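# Set nozzle to SHOWER, lock trigger, lay it down

## Task

Lift the hose nozzle off the table and keep it in the air, with only the grippers touching it, while you (a) rotate its front spray ring until the word "SHOWER" sits at the white arrow, and (b) pull the trigger in and push the side lock lever down so the trigger stays pulled, then keep the nozzle raised briefly. Afterwards set the nozzle down on the table resting on its side, trigger still locked. If the nozzle contacts anything other than the grippers while the ring is between detent clicks or the lock is partly engaged, redo that step in the air: the ring from the word it started at, the lock from the lever standing upright. Anything that stays in place only because the robot holds it does not count.

## Robot and tools

Robot and frame. Two arms, left_arm and right_arm, each with a parallel gripper. All positions and orientations share one scene frame: origin on the tabletop midway between the arms, +z up, +x out across the table, left_arm on the +y side. The arm names are labels, not image sides. Lengths are metres, quaternions are w first (qw, qx, qy, qz). A gripper's fingers point along its own +z and open and close along its own y. end_effector_position is the spot between the closed finger pads, about 2 cm short of the fingertips; closing pushes the tips about 10 mm further along +z. Printed hand positions can be a little off, more at long reach.

The row format. Every motion command is built from rows of 16 numbers covering both arms, even if one arm stays put: left_arm x, y, z, qw, qx, qy, qz, opening, then right_arm the same eight. x, y, z and the quaternion are an absolute target pose for that gripper in the scene frame, not an offset. opening runs from -1 (closed) to +1 (fully open, 0.084 m).

execute_actions(actions): actions is a list of actions; each action is a list of up to 15 rows, one row per control step of 1/30 s. If fewer than 15 rows are given, the last row repeats for the remaining steps. An empty list just reports state and images. Both arms' action is rejected if any target lies more than 0.6 m from that gripper's current position along any of its own axes; if the first action fails that check against the last reported state, or any action is malformed, nothing runs. Each step, the commanded pose is clipped to within 70 mm and 16 degrees of the measured pose, so a distant target takes several actions; after an action an arm goes at most to its last clipped pose. Position wins over orientation when both cannot be met. To hold an orientation steady, repeat one fixed quaternion in every row rather than copying back the drifting reported one.

move(target, speed, blocking): target is one 16-number row as above, an absolute pose per arm. Each gripper travels a straight line there, both finishing together, taking 0.5 to 10 s (cut off at 10 s). speed is top path speed in m/s, 0.002 to 0.5, default 0.25; turning is capped at twice that in rad/s. The opening is applied at the start. Paths ignore obstacles and the other arm; grippers lag, wander, and can overshoot speed near full reach. Faster contact and targets set deeper past a surface press harder. blocking=false returns after 0.5 s while motion continues; until a result shows it ended, other moves and execute_actions are refused, so use wait or stop. The result adds a move: line with the ending (done, off_target, moving, held, fault) and active limits (limits=paced: target clipped; limits=held: a check blocked steps, after which the arm may jump fast), plus each gripper's distance to its pose. An ending naming one arm means the other finished.

wait(seconds): 0 to 10; arms hold their last command; returns early when a running move ends. stop(): brakes a running move (needs stopping room; fingers keep moving). zoom_image(camera, region): camera is cam_high, cam_low, cam_left_wrist or cam_right_wrist; region is [x0, y0, x1, y1] in that image's pixels, top-left origin, at most 504 by 504. Images are 672x504. finished_scene(scene): ends the current scene by its number, irreversibly, after the last command is held; the goal must already be met and stable.

Reading results. The state line shows each gripper's position, quaternion and velocities. grip_measured is the actual finger opening on the command scale. Hand target lines show where the controller is heading. A pose unreachable line means the clearance check altered or blocked that arm's command. Joint torques are raw drive outputs with offsets and noise. Joint ranges (rad): waist -6.283 to 6.283, shoulder -2.059 to 2.094, elbow -3.927 to 0.192, forearm roll -6.283 to 6.283, wrist pitch -1.693 to 3.142, wrist roll -6.283 to 6.283. Load limits (N m): waist 47.5, shoulder 47.5, elbow 28.5, forearm roll 28.5, wrist pitch 19, wrist roll 19; held weight counts.

Gripping. Keep commanding an opening clearly below grip_measured to hold; the larger the gap, the firmer the squeeze (about 24 N per pad up to roughly 6 cm width). Slamming shut squeezes harder and can bounce open. Returning grip_measured itself gives a light hold that may let wide parts slip.

Things to avoid. Don't drop the nozzle, let it touch the table or an arm mid-operation, or knock anything off the table. Don't let the arms collide or push each other. Hitting a joint's load limit causes a torque fault: the arm backs off, freezes 10 s, and the rest of the call is skipped. Prolonged loads heat motors: MOTOR HOT appears from 65 °C and at 80 °C an OVER-TEMPERATURE FAULT brakes the arm until cooled. Between calls the robot keeps executing your last command; for an arm meant to stay still, resend its last reported full pose and desired opening each call. Loose objects may get nudged occasionally. Cameras are calibrated approximately, so check alignment of the ring word against the arrow with zoom_image.

Each tool is called after ">>>" as a command line: name --argument value for each argument, lists and objects as JSON in quotes; but a table of rows of numbers goes row by row, as --pt "numbers of a row", without its own name.

## Session

>>> execute_actions --actions '[]'

Scene clock: 0.00 s.
left_arm: end_effector_position=(+0.3859, +0.1544, +0.3719) grip_measured=+1.00 end_effector_quat_wxyz=(-0.259, -0.403, +0.860, -0.177) end_effector_velocity=(+0.000, +0.000, -0.000) end_effector_angular_velocity=(-0.000, -0.000, +0.001) | right_arm: end_effector_position=(+0.2799, -0.7507, +0.3955) grip_measured=+1.00 end_effector_quat_wxyz=(-0.065, +0.957, +0.199, -0.201) end_effector_velocity=(-0.000, +0.000, +0.000) end_effector_angular_velocity=(-0.000, -0.000, +0.000)
Joint positions: left_arm=[-0.306  0.208 -1.706 -0.61   1.694  2.026  0.084] | right_arm=[-0.673  0.444 -2.214 -0.332  2.06  -1.404  0.084]
Joint velocities: left_arm=[ 0.001 -0.     0.    -0.    -0.     0.    -0.   ] | right_arm=[ 0.    -0.001  0.    -0.     0.    -0.    -0.   ]
Joint torques (N m, as the arm reports them, + toward a larger angle): no reading
Motor temperatures (°C, as the motors report them): left_arm=[34 33 35 38 38 37] | right_arm=[34 34 35 31 36 36]
Hand target (left_arm): +0.386, +0.154, +0.372; -0.259, -0.403, +0.860, -0.177
Hand target (right_arm): +0.280, -0.751, +0.395; -0.065, +0.957, +0.199, -0.201

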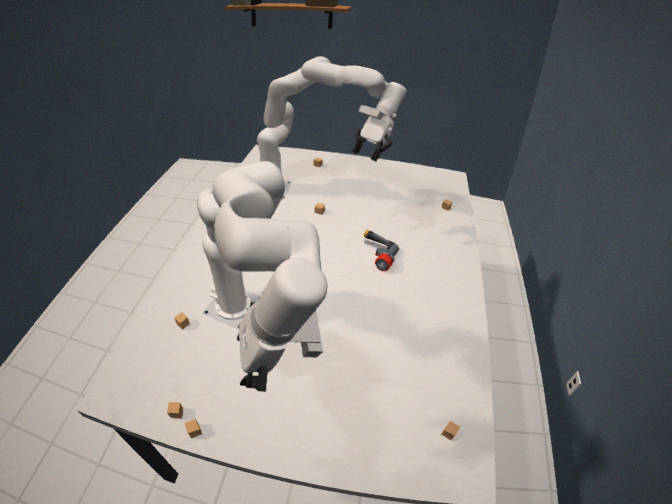

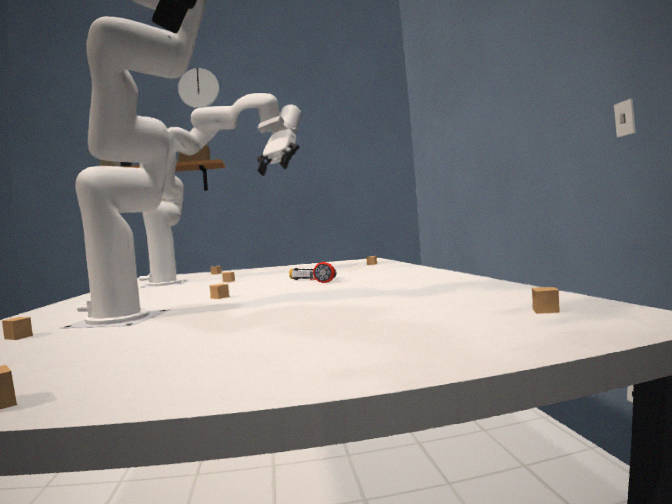

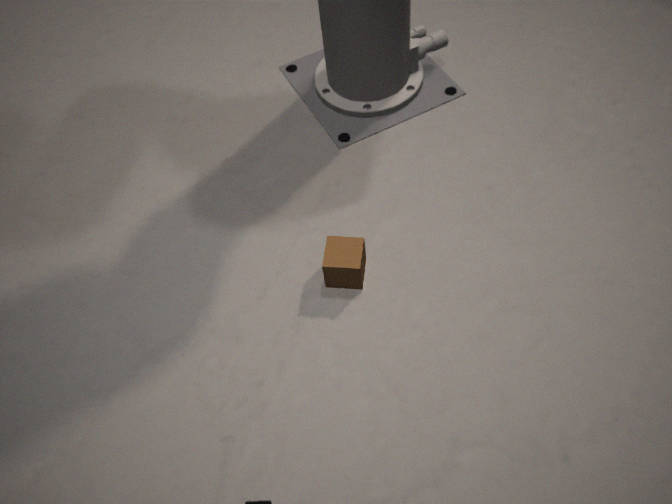

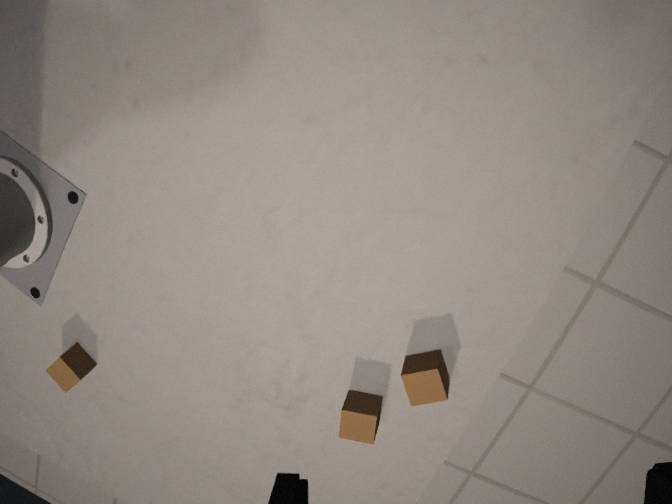

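>>> zoom_image --camera "cam_high" --region '[340, 215, 430, 285]'

>>> move --target '[0.5,0.03,0.25,0,0,1,0,1, 0.3,-0.4,0.3,0,1,0,0,1]'

Region (340, 215, 430, 285) of cam_high's 672x504 image, scaled by 5.600, with more detail than that image has.

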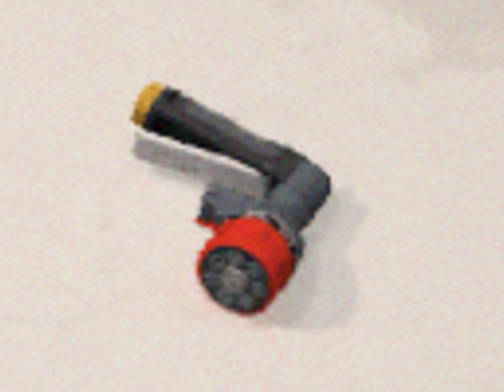

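Scene clock: 3.70 s.
left_arm: end_effector_position=(+0.4998, +0.0299, +0.2507) grip_measured=+1.00 end_effector_quat_wxyz=(+0.002, +0.001, +1.000, -0.002) end_effector_velocity=(+0.000, -0.002, -0.001) end_effector_angular_velocity=(+0.012, +0.012, -0.005) | right_arm: end_effector_position=(+0.2989, -0.4004, +0.2994) grip_measured=+1.00 end_effector_quat_wxyz=(-0.000, +1.000, +0.000, +0.000) end_effector_velocity=(+0.000, +0.002, -0.000) end_effector_angular_velocity=(-0.006, -0.001, -0.003)
Joint positions: left_arm=[-0.677  0.933 -2.595 -0.002  1.656  2.548  0.084] | right_arm=[-0.086 -0.72  -0.727  0.     1.447 -0.292  0.084]
Joint velocities: left_arm=[-0.003  0.133 -0.238  0.003  0.121  0.003  0.   ] | right_arm=[ 0.011 -0.005  0.005 -0.005 -0.003  0.014  0.   ]
Joint torques (N m, as the arm reports them, + toward a larger angle): left_arm=[  1.65 -35.9  -11.45  -0.41  -1.25  -0.39] | right_arm=[ -2.59  -7.43 -24.81  -0.8   -2.19  -0.16]
Motor temperatures (°C, as the motors report them): left_arm=[34 33 36 38 38 37] | right_arm=[34 34 36 31 36 36]
Hand target (left_arm): +0.500, +0.030, +0.251; +0.001, +0.001, +1.000, -0.002
Hand target (right_arm): +0.299, -0.400, +0.299; +0.000, +1.000, +0.000, +0.000
Off the commanded pose (left_arm): 0.001 m, 0 deg.
Off the commanded pose (right_arm): 0.001 m, 0 deg.
move: done
camera_calibration (this result's frames):
cam_left_wrist: T_world_to_cam=[[0.0206219, 0.999711, 0.0123839, -0.014765], [0.999768, -0.0206968, 0.00594646, -0.431593], [0.00620104, 0.0122584, -0.999906, 0.379241], [0, 0, 0, 1]] pos_world=[0.429446, 0.00117926, 0.381955]
cam_right_wrist: T_world_to_cam=[[0.0103235, -0.999804, -0.0168658, -0.360957], [-0.99985, -0.0100863, -0.0140857, 0.371063], [0.0139128, 0.0170087, -0.999759, 0.431011], [0, 0, 0, 1]] pos_world=[0.368737, -0.364474, 0.430046]

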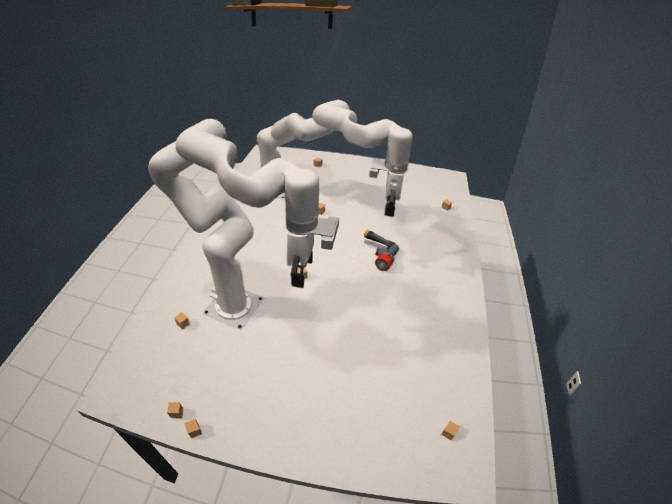

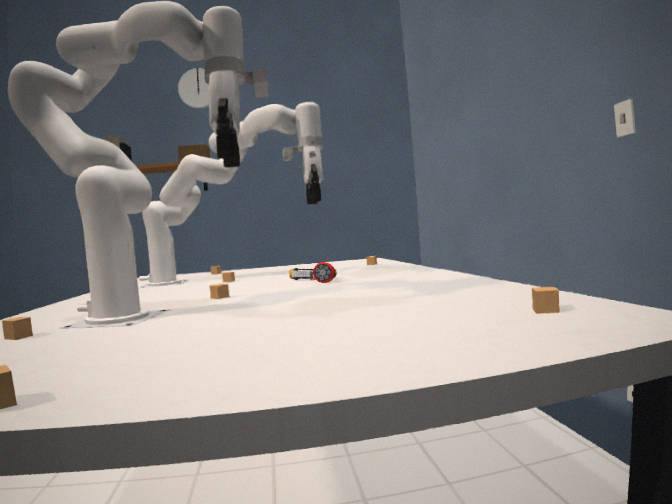

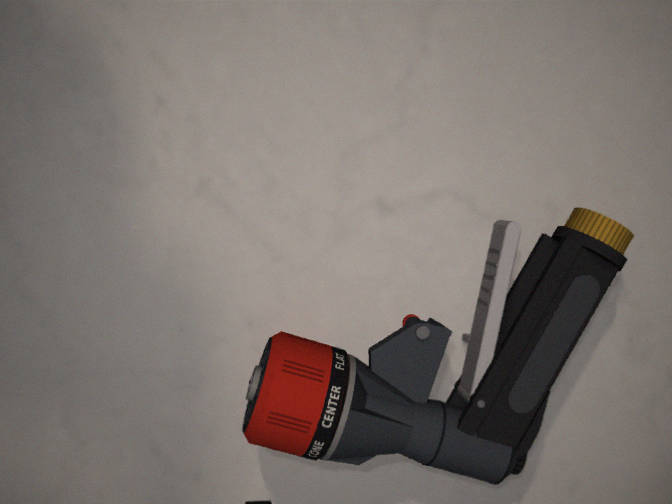

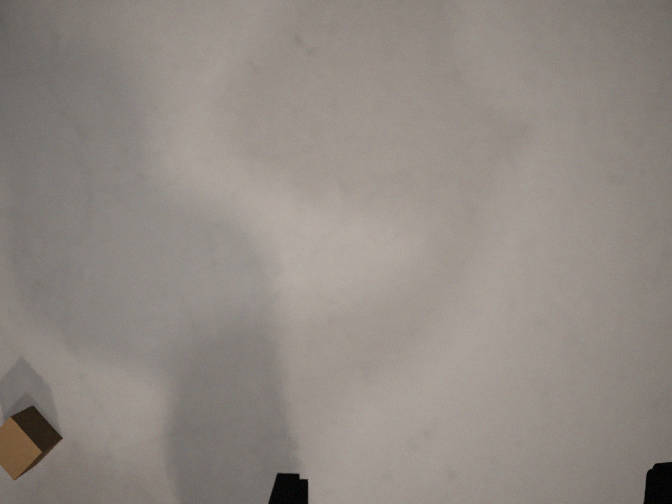

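>>> move --target '[0.457,0.118,0.1,0,0.208,0.978,0,1, 0.3,-0.4,0.3,0,1,0,0,1]'

>>> zoom_image --camera "cam_high" --region '[330, 180, 430, 285]'

Scene clock: 7.30 s.
left_arm: end_effector_position=(+0.4573, +0.1180, +0.0999) grip_measured=+1.00 end_effector_quat_wxyz=(-0.000, +0.208, +0.978, +0.000) end_effector_velocity=(-0.000, -0.000, -0.001) end_effector_angular_velocity=(-0.007, -0.007, -0.002) | right_arm: end_effector_position=(+0.3000, -0.4000, +0.3000) grip_measured=+1.00 end_effector_quat_wxyz=(-0.000, +1.000, -0.000, +0.000) end_effector_velocity=(-0.000, +0.000, +0.000) end_effector_angular_velocity=(-0.000, -0.000, -0.000)
Joint positions: left_arm=[-0.595  0.526 -1.481  0.001  0.956  3.047  0.084] | right_arm=[-0.083 -0.716 -0.731  0.     1.448 -0.289  0.084]
Joint velocities: left_arm=[-0.    -0.006  0.015 -0.003 -0.018  0.004  0.   ] | right_arm=[ 0.    -0.001  0.    -0.     0.     0.     0.   ]
Joint torques (N m, as the arm reports them, + toward a larger angle): left_arm=[  1.6  -30.28 -11.55  -0.44  -1.22  -0.36] | right_arm=[ -3.23  -7.25 -25.02  -0.66  -2.42  -0.11]
Motor temperatures (°C, as the motors report them): left_arm=[34 34 36 38 39 37] | right_arm=[34 34 37 31 36 36]
Hand target (left_arm): +0.457, +0.118, +0.100; +0.000, +0.208, +0.978, +0.000
Hand target (right_arm): +0.300, -0.400, +0.300; -0.000, +1.000, +0.000, +0.000
Off the commanded pose (left_arm): 0.000 m, 0 deg.
Off the commanded pose (right_arm): 0.000 m, 0 deg.
move: done
camera_calibration (this result's frames):
cam_left_wrist: T_world_to_cam=[[0.423845, 0.905557, 0.0179335, -0.27392], [0.90569, -0.423937, 0.00149732, -0.295347], [0.0089586, 0.0156076, -0.999838, 0.225992], [0, 0, 0, 1]] pos_world=[0.381568, 0.119315, 0.23131]
cam_right_wrist: T_world_to_cam=[[0.0100528, -0.999814, -0.0164735, -0.360586], [-0.999856, -0.00982568, -0.0138094, 0.372215], [0.013645, 0.0166099, -0.999769, 0.431561], [0, 0, 0, 1]] pos_world=[0.369898, -0.36403, 0.430661]

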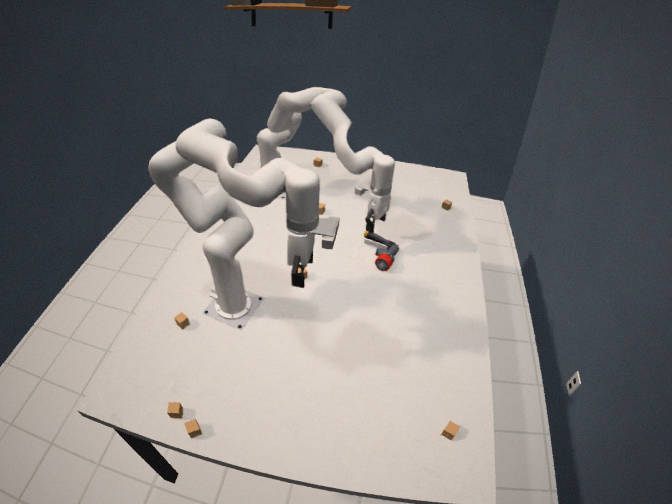

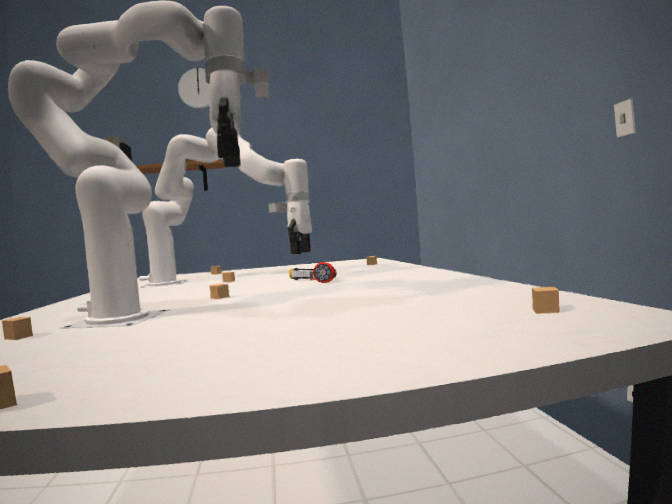

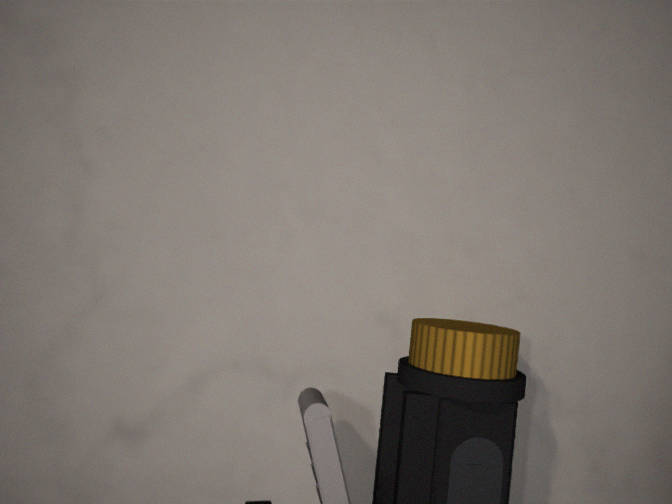

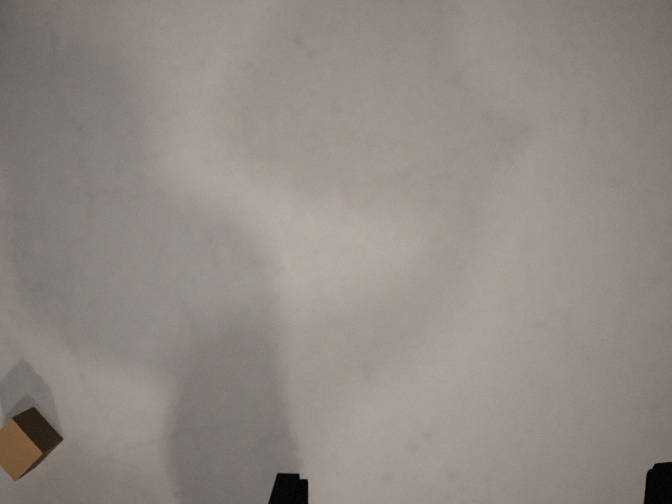

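Region (330, 180, 430, 285) of cam_high's 672x504 image, scaled by 4.800, with more detail than that image has; it fills the left 480 columns of this view, and the rest is white.

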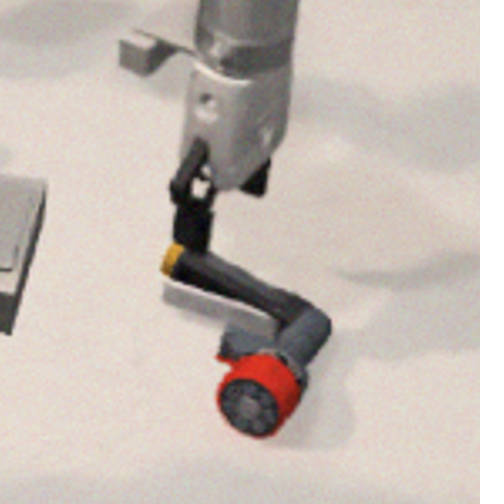

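>>> move --target '[0.457,0.118,0.028,0,0.208,0.978,0,1, 0.3,-0.4,0.3,0,1,0,0,1]' --speed 0.08

>>> execute_actions --actions '[[[0.457,0.118,0.028,0,0.208,0.978,0,0.5, 0.3,-0.4,0.3,0,1,0,0,1]],[[0.459,0.122,0.028,0,0.208,0.978,0,0.2, 0.3,-0.4,0.3,0,1,0,0,1]],[[0.460,0.124,0.028,0,0.208,0.978,0,-0.2, 0.3,-0.4,0.3,0,1,0,0,1]],[[0.460,0.124,0.028,0,0.208,0.978,0,-1, 0.3,-0.4,0.3,0,1,0,0,1]]]'

>>> move --target '[0.44,0.14,0.2,0,0,1,0,-1, 0.3,-0.4,0.3,0,1,0,0,1]' --speed 0.12

>>> zoom_image --camera "cam_low" --region '[250, 140, 370, 260]'

Scene clock: 10.10 s.
left_arm: end_effector_position=(+0.4573, +0.1178, +0.0286) grip_measured=+1.00 end_effector_quat_wxyz=(+0.000, +0.208, +0.978, -0.000) end_effector_velocity=(+0.000, +0.001, -0.003) end_effector_angular_velocity=(+0.001, +0.001, +0.002) | right_arm: end_effector_position=(+0.3000, -0.4000, +0.3000) grip_measured=+1.00 end_effector_quat_wxyz=(-0.000, +1.000, +0.000, +0.000) end_effector_velocity=(+0.000, -0.000, +0.000) end_effector_angular_velocity=(-0.000, -0.001, -0.000)
Joint positions: left_arm=[-0.595  0.643 -1.444  0.     0.8    3.048  0.084] | right_arm=[-0.083 -0.716 -0.731  0.     1.447 -0.289  0.084]
Joint velocities: left_arm=[ 0.002  0.006  0.     0.    -0.005 -0.    -0.   ] | right_arm=[-0. -0. -0. -0. -0.  0. -0.]
Joint torques (N m, as the arm reports them, + toward a larger angle): left_arm=[  1.7  -31.2  -11.13  -0.39  -1.09  -0.32] | right_arm=[ -2.65  -7.05 -24.65  -0.85  -2.25  -0.23]
Motor temperatures (°C, as the motors report them): left_arm=[34 34 37 38 39 37] | right_arm=[34 34 38 31 36 36]
Hand target (left_arm): +0.457, +0.118, +0.028; +0.000, +0.208, +0.978, +0.000
Hand target (right_arm): +0.300, -0.400, +0.300; +0.000, +1.000, +0.000, -0.000
Off the commanded pose (left_arm): 0.001 m, 0 deg.
Off the commanded pose (right_arm): 0.000 m, 0 deg.
move: done
camera_calibration (this result's frames):
cam_left_wrist: T_world_to_cam=[[0.423934, 0.905529, 0.0172091, -0.272568], [0.905638, -0.424041, 0.00295776, -0.295322], [0.00997572, 0.0143313, -0.999848, 0.154356], [0, 0, 0, 1]] pos_world=[0.381466, 0.119377, 0.159897]
cam_right_wrist: T_world_to_cam=[[0.010053, -0.999814, -0.0164685, -0.360591], [-0.999856, -0.00982602, -0.0138078, 0.372217], [0.0136434, 0.016605, -0.999769, 0.431557], [0, 0, 0, 1]] pos_world=[0.369901, -0.364033, 0.430658]

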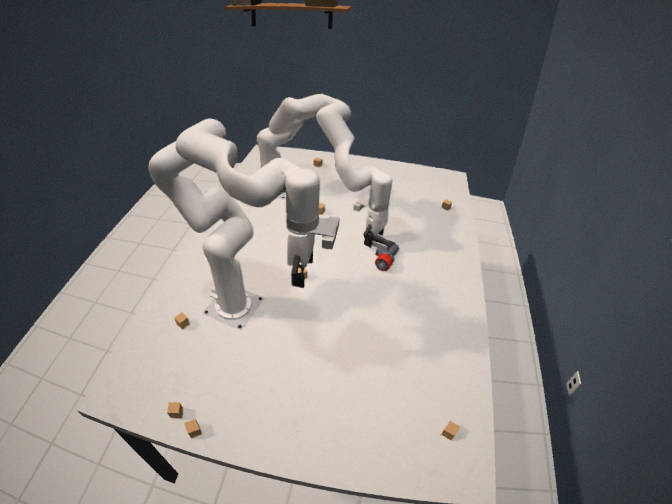

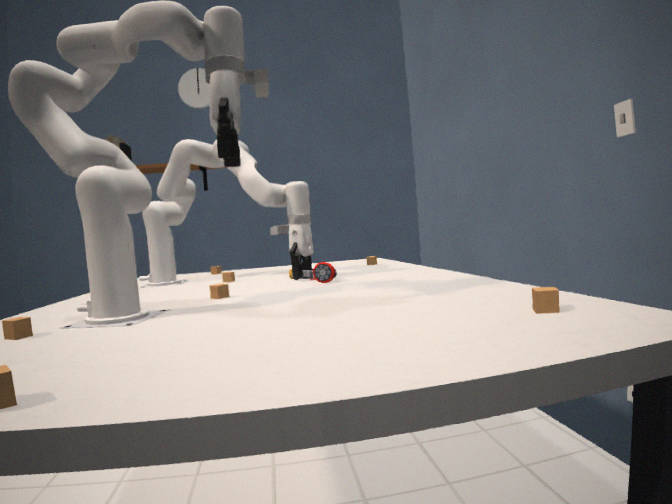

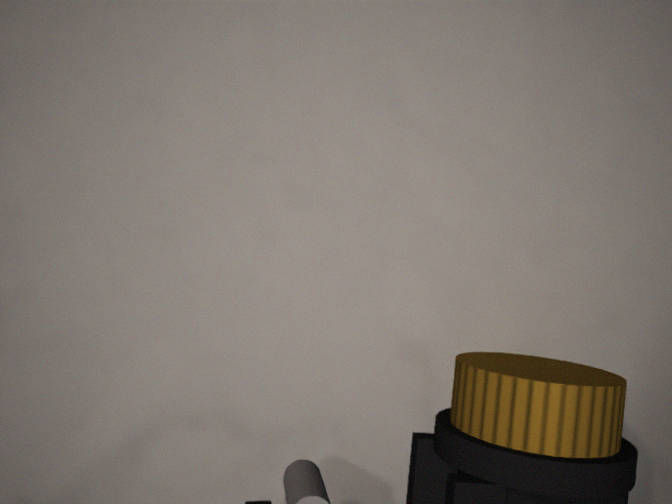

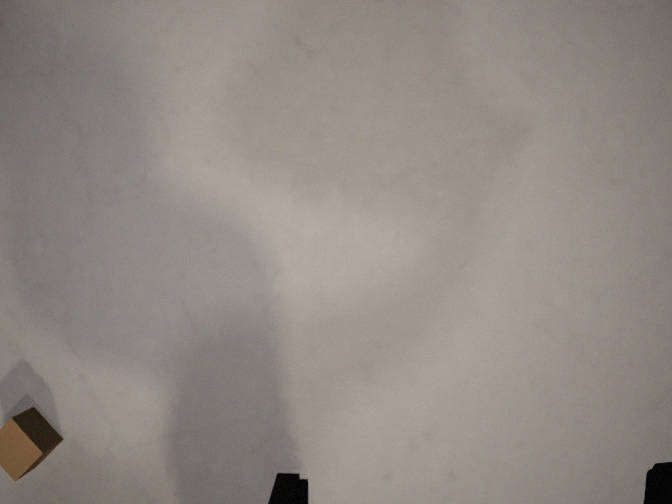

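Scene clock: 12.10 s.
left_arm: end_effector_position=(+0.4604, +0.1237, +0.0285) grip_measured=-0.09 end_effector_quat_wxyz=(+0.001, +0.208, +0.978, -0.000) end_effector_velocity=(-0.000, +0.000, -0.000) end_effector_angular_velocity=(+0.001, +0.001, +0.000) | right_arm: end_effector_position=(+0.3000, -0.4000, +0.3000) grip_measured=+1.00 end_effector_quat_wxyz=(+0.000, +1.000, -0.000, +0.000) end_effector_velocity=(+0.000, +0.000, -0.000) end_effector_angular_velocity=(+0.000, +0.001, -0.000)
Joint positions: left_arm=[-0.584  0.642 -1.442 -0.     0.799  3.059  0.04 ] | right_arm=[-0.083 -0.716 -0.731  0.     1.447 -0.289  0.084]
Joint velocities: left_arm=[ 0.     0.     0.001  0.     0.    -0.     0.   ] | right_arm=[ 0.     0.001 -0.     0.     0.     0.     0.   ]
Joint torques (N m, as the arm reports them, + toward a larger angle): left_arm=[  2.55 -22.57  -7.04   0.     0.4   -0.43] | right_arm=[ -2.72  -7.47 -24.59  -0.6   -2.53   0.  ]
Motor temperatures (°C, as the motors report them): left_arm=[34 34 37 38 39 37] | right_arm=[34 34 38 31 36 36]
Hand target (left_arm): +0.460, +0.124, +0.028; -0.000, +0.208, +0.978, -0.000
Hand target (right_arm): +0.300, -0.400, +0.300; -0.000, +1.000, -0.000, +0.000
Off the commanded pose (left_arm): 0.001 m, 0 deg.
Off the commanded pose (right_arm): 0.000 m, 0 deg.
camera_calibration (this result's frames):
cam_left_wrist: T_world_to_cam=[[0.424056, 0.905474, 0.0171155, -0.279206], [0.905574, -0.424173, 0.0036712, -0.295595], [0.0105841, 0.0139426, -0.999847, 0.153936], [0, 0, 0, 1]] pos_world=[0.384453, 0.125285, 0.159776]
cam_right_wrist: T_world_to_cam=[[0.0100528, -0.999814, -0.0164684, -0.360591], [-0.999856, -0.00982582, -0.0138076, 0.372217], [0.0136432, 0.0166048, -0.999769, 0.431557], [0, 0, 0, 1]] pos_world=[0.369901, -0.364033, 0.430658]

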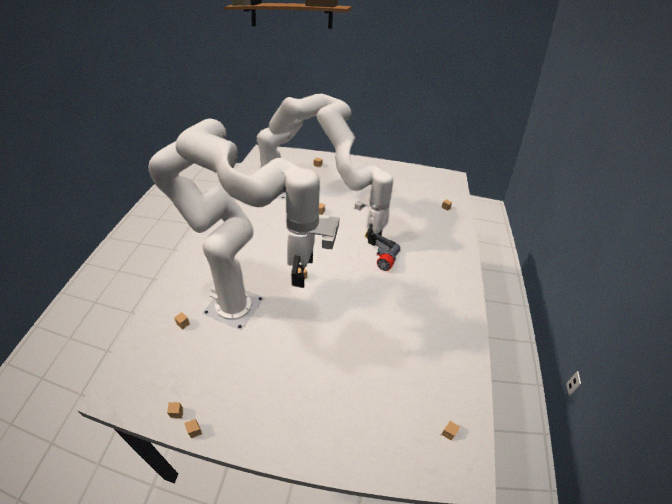

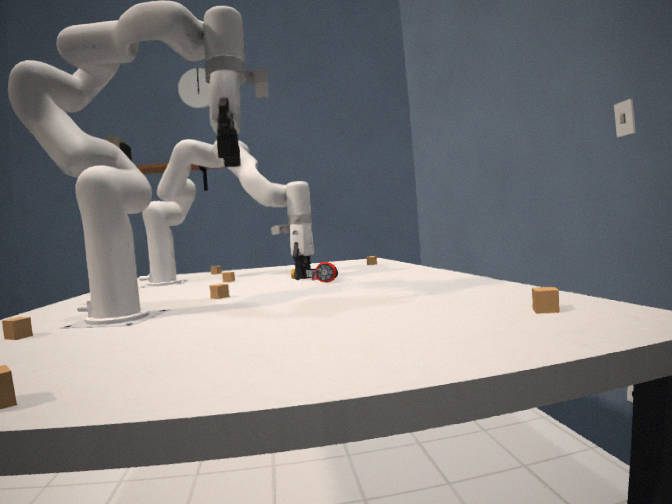

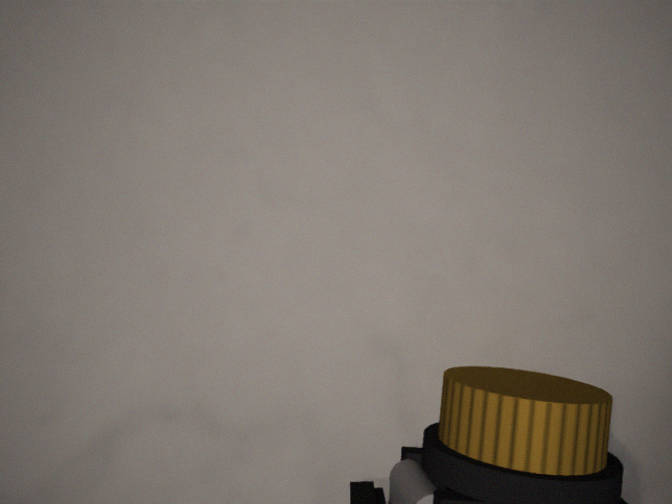

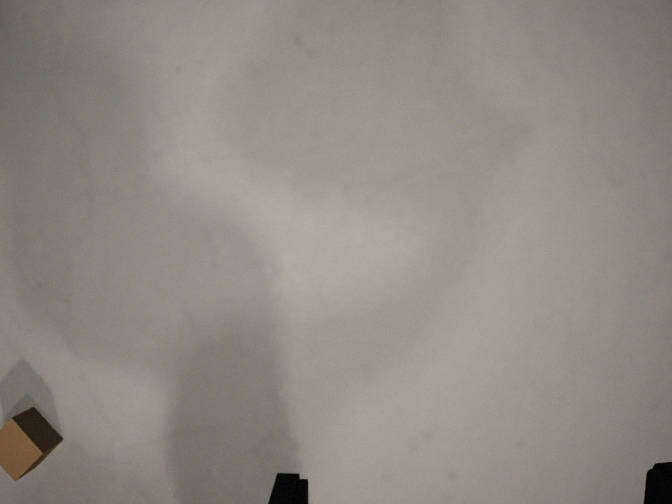

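Scene clock: 14.30 s.
left_arm: end_effector_position=(+0.4396, +0.1402, +0.1992) grip_measured=-0.17 end_effector_quat_wxyz=(-0.000, +0.000, +1.000, +0.000) end_effector_velocity=(+0.001, +0.000, +0.004) end_effector_angular_velocity=(-0.001, -0.002, +0.007) | right_arm: end_effector_position=(+0.3000, -0.4000, +0.3000) grip_measured=+1.00 end_effector_quat_wxyz=(+0.000, +1.000, +0.000, +0.000) end_effector_velocity=(-0.000, +0.000, +0.000) end_effector_angular_velocity=(+0.000, -0.000, -0.000)
Joint positions: left_arm=[-0.576  0.33  -1.483 -0.     1.154  2.649  0.037] | right_arm=[-0.083 -0.716 -0.731  0.     1.447 -0.289  0.084]
Joint velocities: left_arm=[ 0.    -0.004 -0.007  0.     0.008 -0.007 -0.   ] | right_arm=[-0. -0.  0.  0. -0. -0. -0.]
Joint torques (N m, as the arm reports them, + toward a larger angle): left_arm=[  1.77 -29.41 -13.09  -0.43  -1.55  -0.33] | right_arm=[ -2.35  -7.01 -24.84  -1.03  -2.38  -0.19]
Motor temperatures (°C, as the motors report them): left_arm=[34 34 37 38 39 37] | right_arm=[34 34 39 31 36 36]
Hand target (left_arm): +0.440, +0.140, +0.200; +0.000, +0.000, +1.000, +0.000
Hand target (right_arm): +0.300, -0.400, +0.300; +0.000, +1.000, -0.000, +0.000
Off the commanded pose (left_arm): 0.001 m, 0 deg.
Off the commanded pose (right_arm): 0.000 m, 0 deg.
move: done
camera_calibration (this result's frames):
cam_left_wrist: T_world_to_cam=[[0.019442, 0.999656, 0.0175878, -0.123742], [0.999809, -0.0194719, 0.00152837, -0.368135], [0.00187031, 0.0175547, -0.999844, 0.327926], [0, 0, 0, 1]] pos_world=[0.369857, 0.110775, 0.330614]
cam_right_wrist: T_world_to_cam=[[0.010053, -0.999814, -0.0164683, -0.360591], [-0.999856, -0.00982604, -0.0138076, 0.372217], [0.0136432, 0.0166047, -0.999769, 0.431557], [0, 0, 0, 1]] pos_world=[0.369901, -0.364033, 0.430658]

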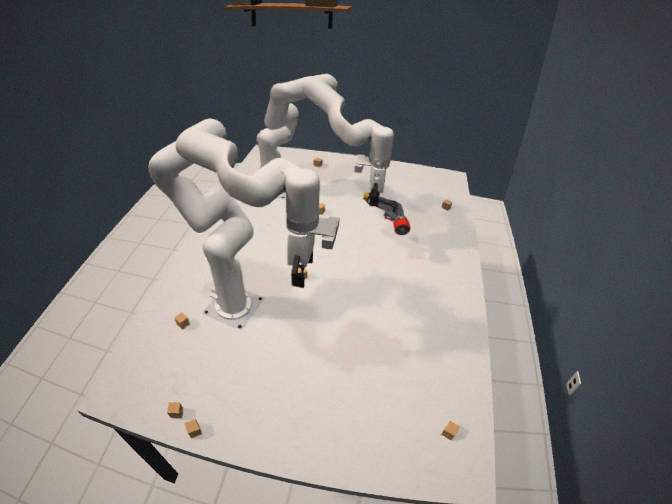

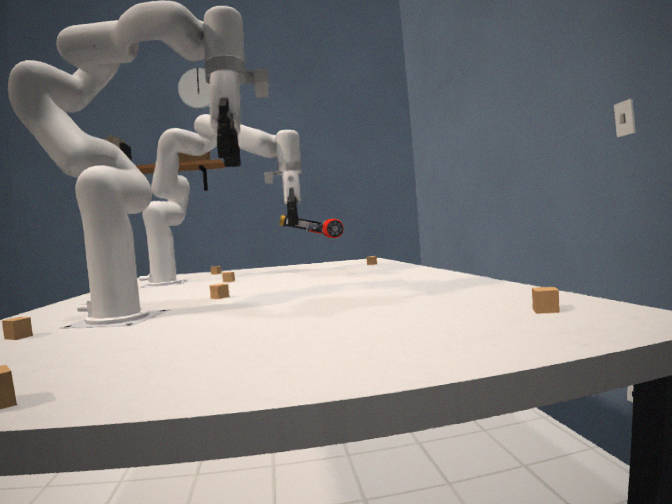

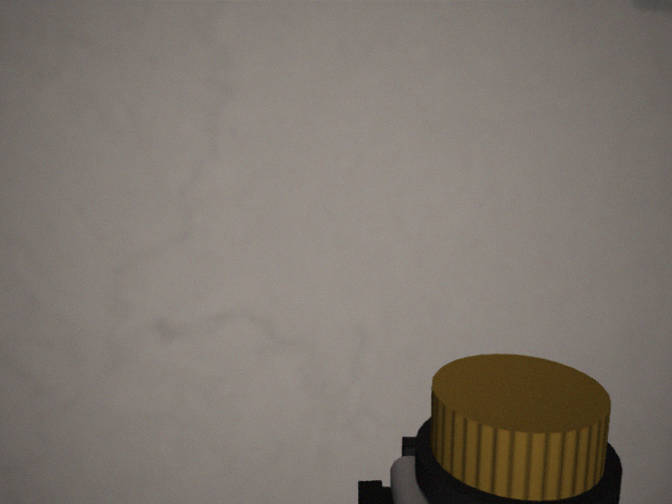

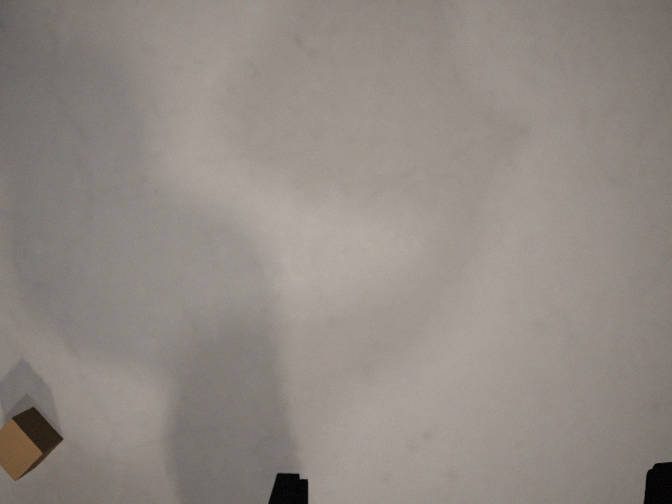

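Region (250, 140, 370, 260) of cam_low's 672x504 image, scaled by 4.200, with more detail than that image has.

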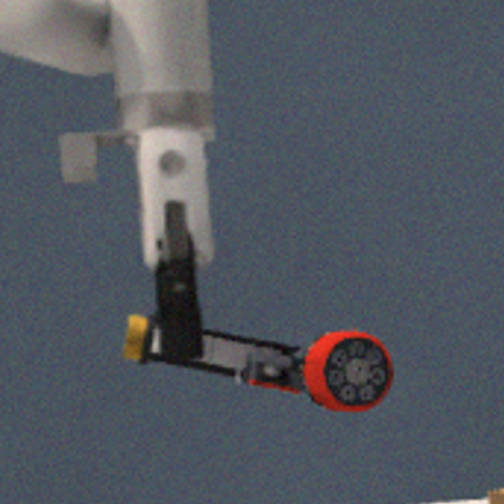

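>>> move --target '[0.33,0.08,0.22,0,0,0.707,-0.707,-1, 0.38,-0.33,0.22,0.5,-0.5,-0.5,-0.5,1]' --speed 0.2

Scene clock: 21.20 s.
left_arm: end_effector_position=(+0.3297, +0.0808, +0.2189) grip_measured=-0.17 end_effector_quat_wxyz=(+0.002, -0.002, +0.709, -0.705) end_effector_velocity=(-0.001, -0.000, -0.000) end_effector_angular_velocity=(-0.008, +0.001, -0.001) | right_arm: end_effector_position=(+0.3798, -0.3297, +0.2203) grip_measured=+1.00 end_effector_quat_wxyz=(+0.498, -0.501, -0.500, -0.501) end_effector_velocity=(+0.001, +0.000, -0.000) end_effector_angular_velocity=(+0.006, -0.007, +0.008)
Joint positions: left_arm=[-0.297  0.194 -0.749 -1.755  1.451  4.169  0.037] | right_arm=[-0.493  0.325 -0.95   0.974  1.954 -2.638  0.084]
Joint velocities: left_arm=[ 0.001  0.005  0.001 -0.003  0.009  0.006 -0.   ] | right_arm=[ 0.003  0.01  -0.009 -0.001  0.007 -0.008  0.   ]
Joint torques (N m, as the arm reports them, + toward a larger angle): left_arm=[  1.8  -22.63 -10.11  -1.15   3.01  -0.26] | right_arm=[ -2.08 -27.83 -16.55   1.     1.71  -0.53]
Motor temperatures (°C, as the motors report them): left_arm=[34 34 38 38 39 37] | right_arm=[34 34 39 31 36 36]
Hand target (left_arm): +0.330, +0.081, +0.219; +0.002, -0.002, +0.709, -0.705
Hand target (right_arm): +0.380, -0.330, +0.220; +0.499, -0.500, -0.500, -0.501
Off the commanded pose (left_arm): 0.001 m, 0 deg.
Off the commanded pose (right_arm): 0.000 m, 0 deg.
move: done
camera_calibration (this result's frames):
cam_left_wrist: T_world_to_cam=[[0.0189566, 0.0229889, -0.999556, 0.239236], [0.999794, 0.00685715, 0.0191188, -0.26545], [0.00729362, -0.999712, -0.0228541, 0.215406], [0, 0, 0, 1]] pos_world=[0.259289, 0.211665, 0.249128]
cam_right_wrist: T_world_to_cam=[[0.999845, 0.013328, 0.0114761, -0.340493], [0.0113114, 0.0123675, -0.99986, 0.292117], [-0.0134681, 0.999835, 0.0122148, 0.461171], [0, 0, 0, 1]] pos_world=[0.343347, -0.460169, 0.29035]

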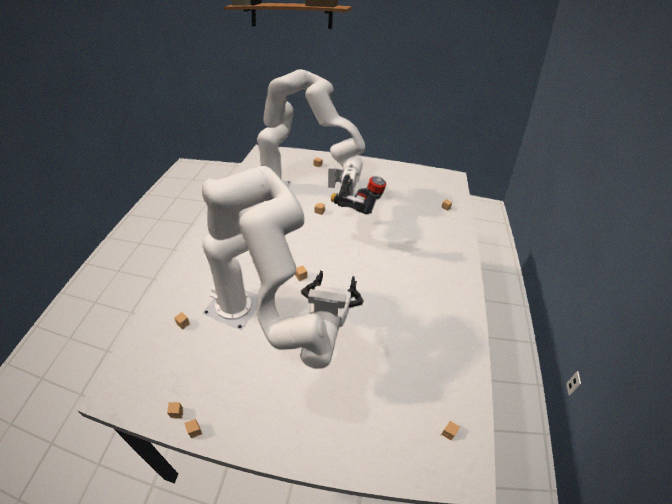

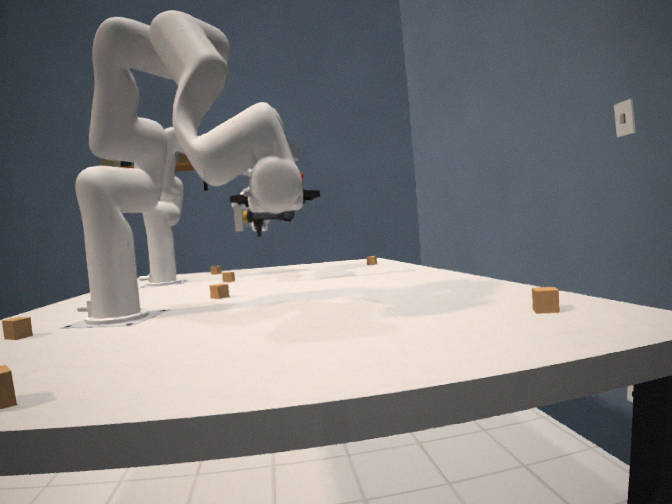

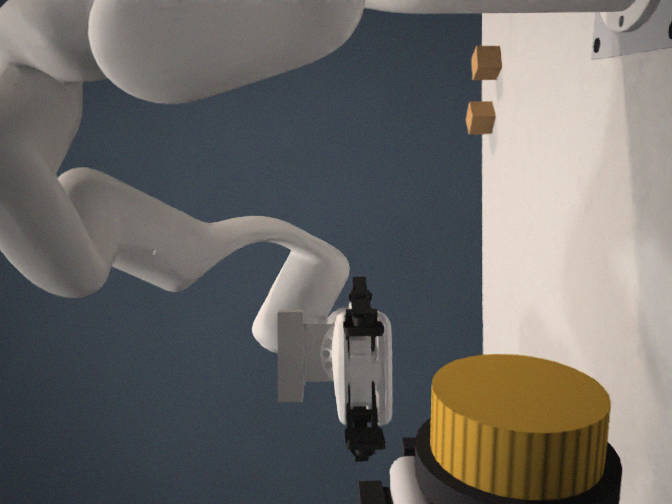

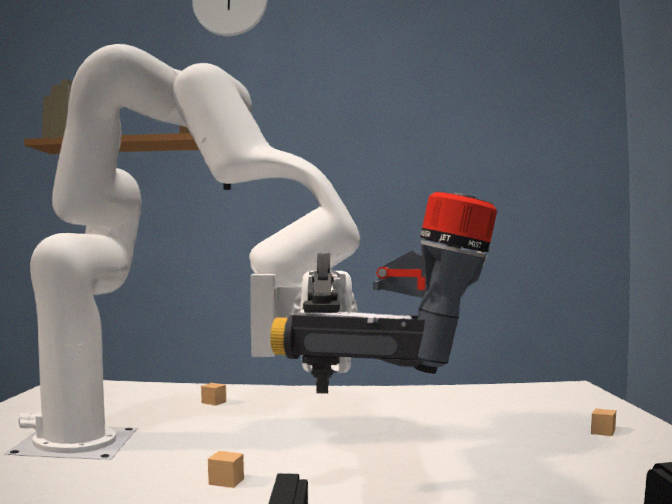

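>>> move --target '[0.33,0.08,0.22,0.153,-0.006,0.690,-0.707,-1, 0.43,-0.12,0.23,0.5,-0.5,-0.5,-0.5,-1]' --speed 0.2

>>> zoom_image --camera "cam_high" --region '[310, 140, 430, 260]'

Scene clock: 24.43 s.
left_arm: end_effector_position=(+0.3299, +0.0801, +0.2199) grip_measured=-0.17 end_effector_quat_wxyz=(+0.153, -0.006, +0.691, -0.707) end_effector_velocity=(+0.000, +0.000, +0.000) end_effector_angular_velocity=(-0.001, -0.001, +0.002) | right_arm: end_effector_position=(+0.4292, -0.1203, +0.2301) grip_measured=-1.00 end_effector_quat_wxyz=(+0.500, -0.500, -0.500, -0.500) end_effector_velocity=(+0.001, +0.002, +0.000) end_effector_angular_velocity=(-0.000, -0.001, +0.001)
Joint positions: left_arm=[-0.361  0.106 -0.591 -2.041  1.387  4.487  0.037] | right_arm=[ 0.063  0.186 -0.77   1.451  1.65  -2.563  0.   ]
Joint velocities: left_arm=[ 0.001 -0.     0.001 -0.002  0.001  0.002  0.   ] | right_arm=[ 0.006  0.002 -0.003  0.005 -0.003  0.001  0.   ]
Joint torques (N m, as the arm reports them, + toward a larger angle): left_arm=[  1.91 -20.23  -9.87  -0.98   3.25  -0.24] | right_arm=[ -2.9  -25.71 -18.03   1.09   1.57  -0.58]
Motor temperatures (°C, as the motors report them): left_arm=[34 34 38 38 39 37] | right_arm=[34 35 39 31 36 36]
Hand target (left_arm): +0.330, +0.080, +0.220; +0.153, -0.006, +0.690, -0.707
Hand target (right_arm): +0.429, -0.120, +0.230; +0.500, -0.500, -0.500, -0.500
Off the commanded pose (left_arm): 0.000 m, 0 deg.
Off the commanded pose (right_arm): 0.001 m, 0 deg.
move: done
camera_calibration (this result's frames):
cam_left_wrist: T_world_to_cam=[[0.221336, 0.0212117, -0.974967, 0.168214], [0.948766, 0.226503, 0.220316, -0.310634], [0.225506, -0.973779, 0.0300083, 0.129037], [0, 0, 0, 1]] pos_world=[0.228389, 0.192445, 0.228569]
cam_right_wrist: T_world_to_cam=[[0.999816, 0.0161477, 0.0103495, -0.392142], [0.0101157, 0.0144919, -0.999844, 0.299486], [-0.0162952, 0.999765, 0.0143259, 0.253], [0, 0, 0, 1]] pos_world=[0.393163, -0.250948, 0.299874]

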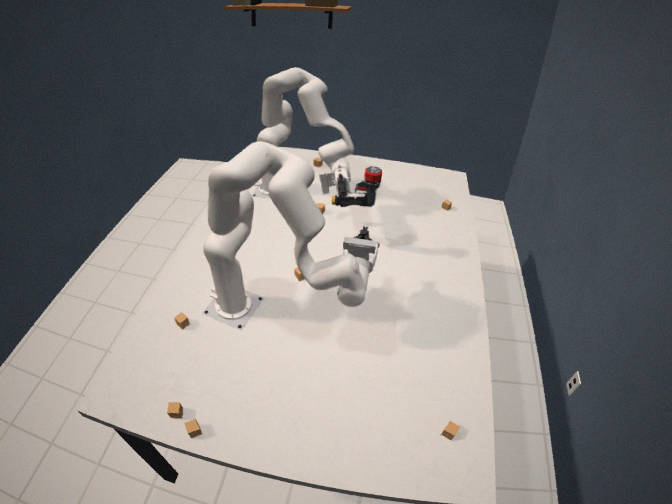

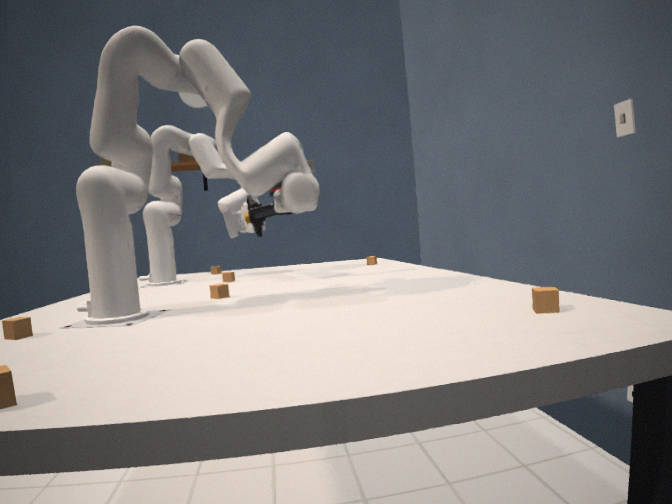

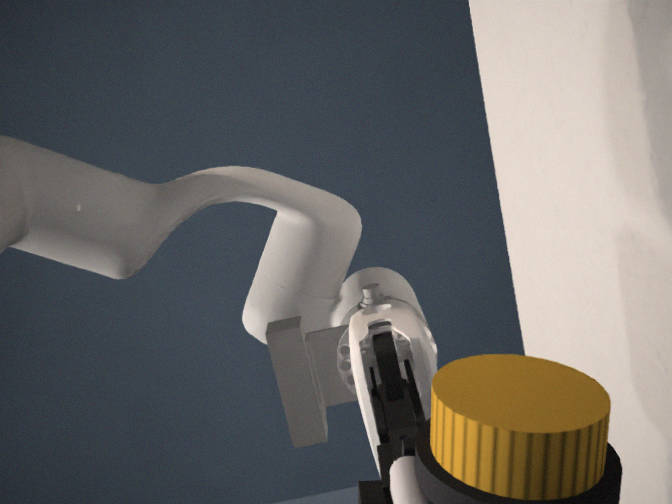

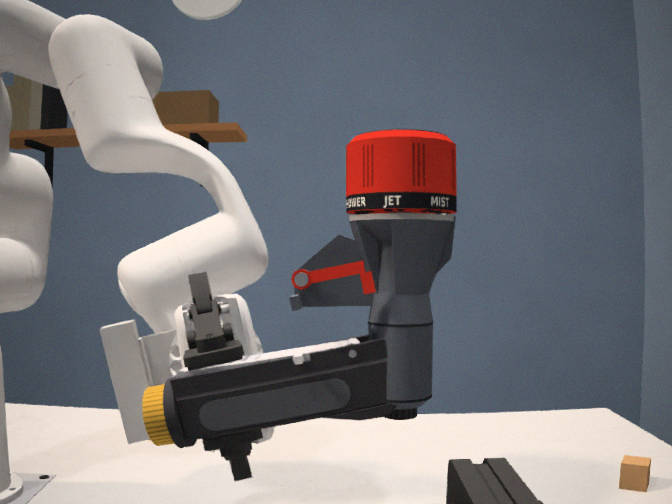

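Region (310, 140, 430, 260) of cam_high's 672x504 image, scaled by 4.200, with more detail than that image has.

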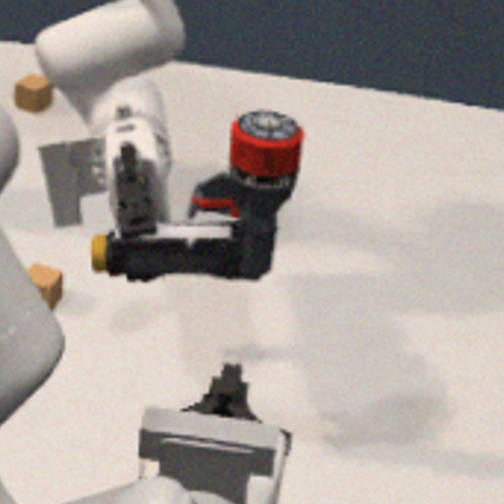

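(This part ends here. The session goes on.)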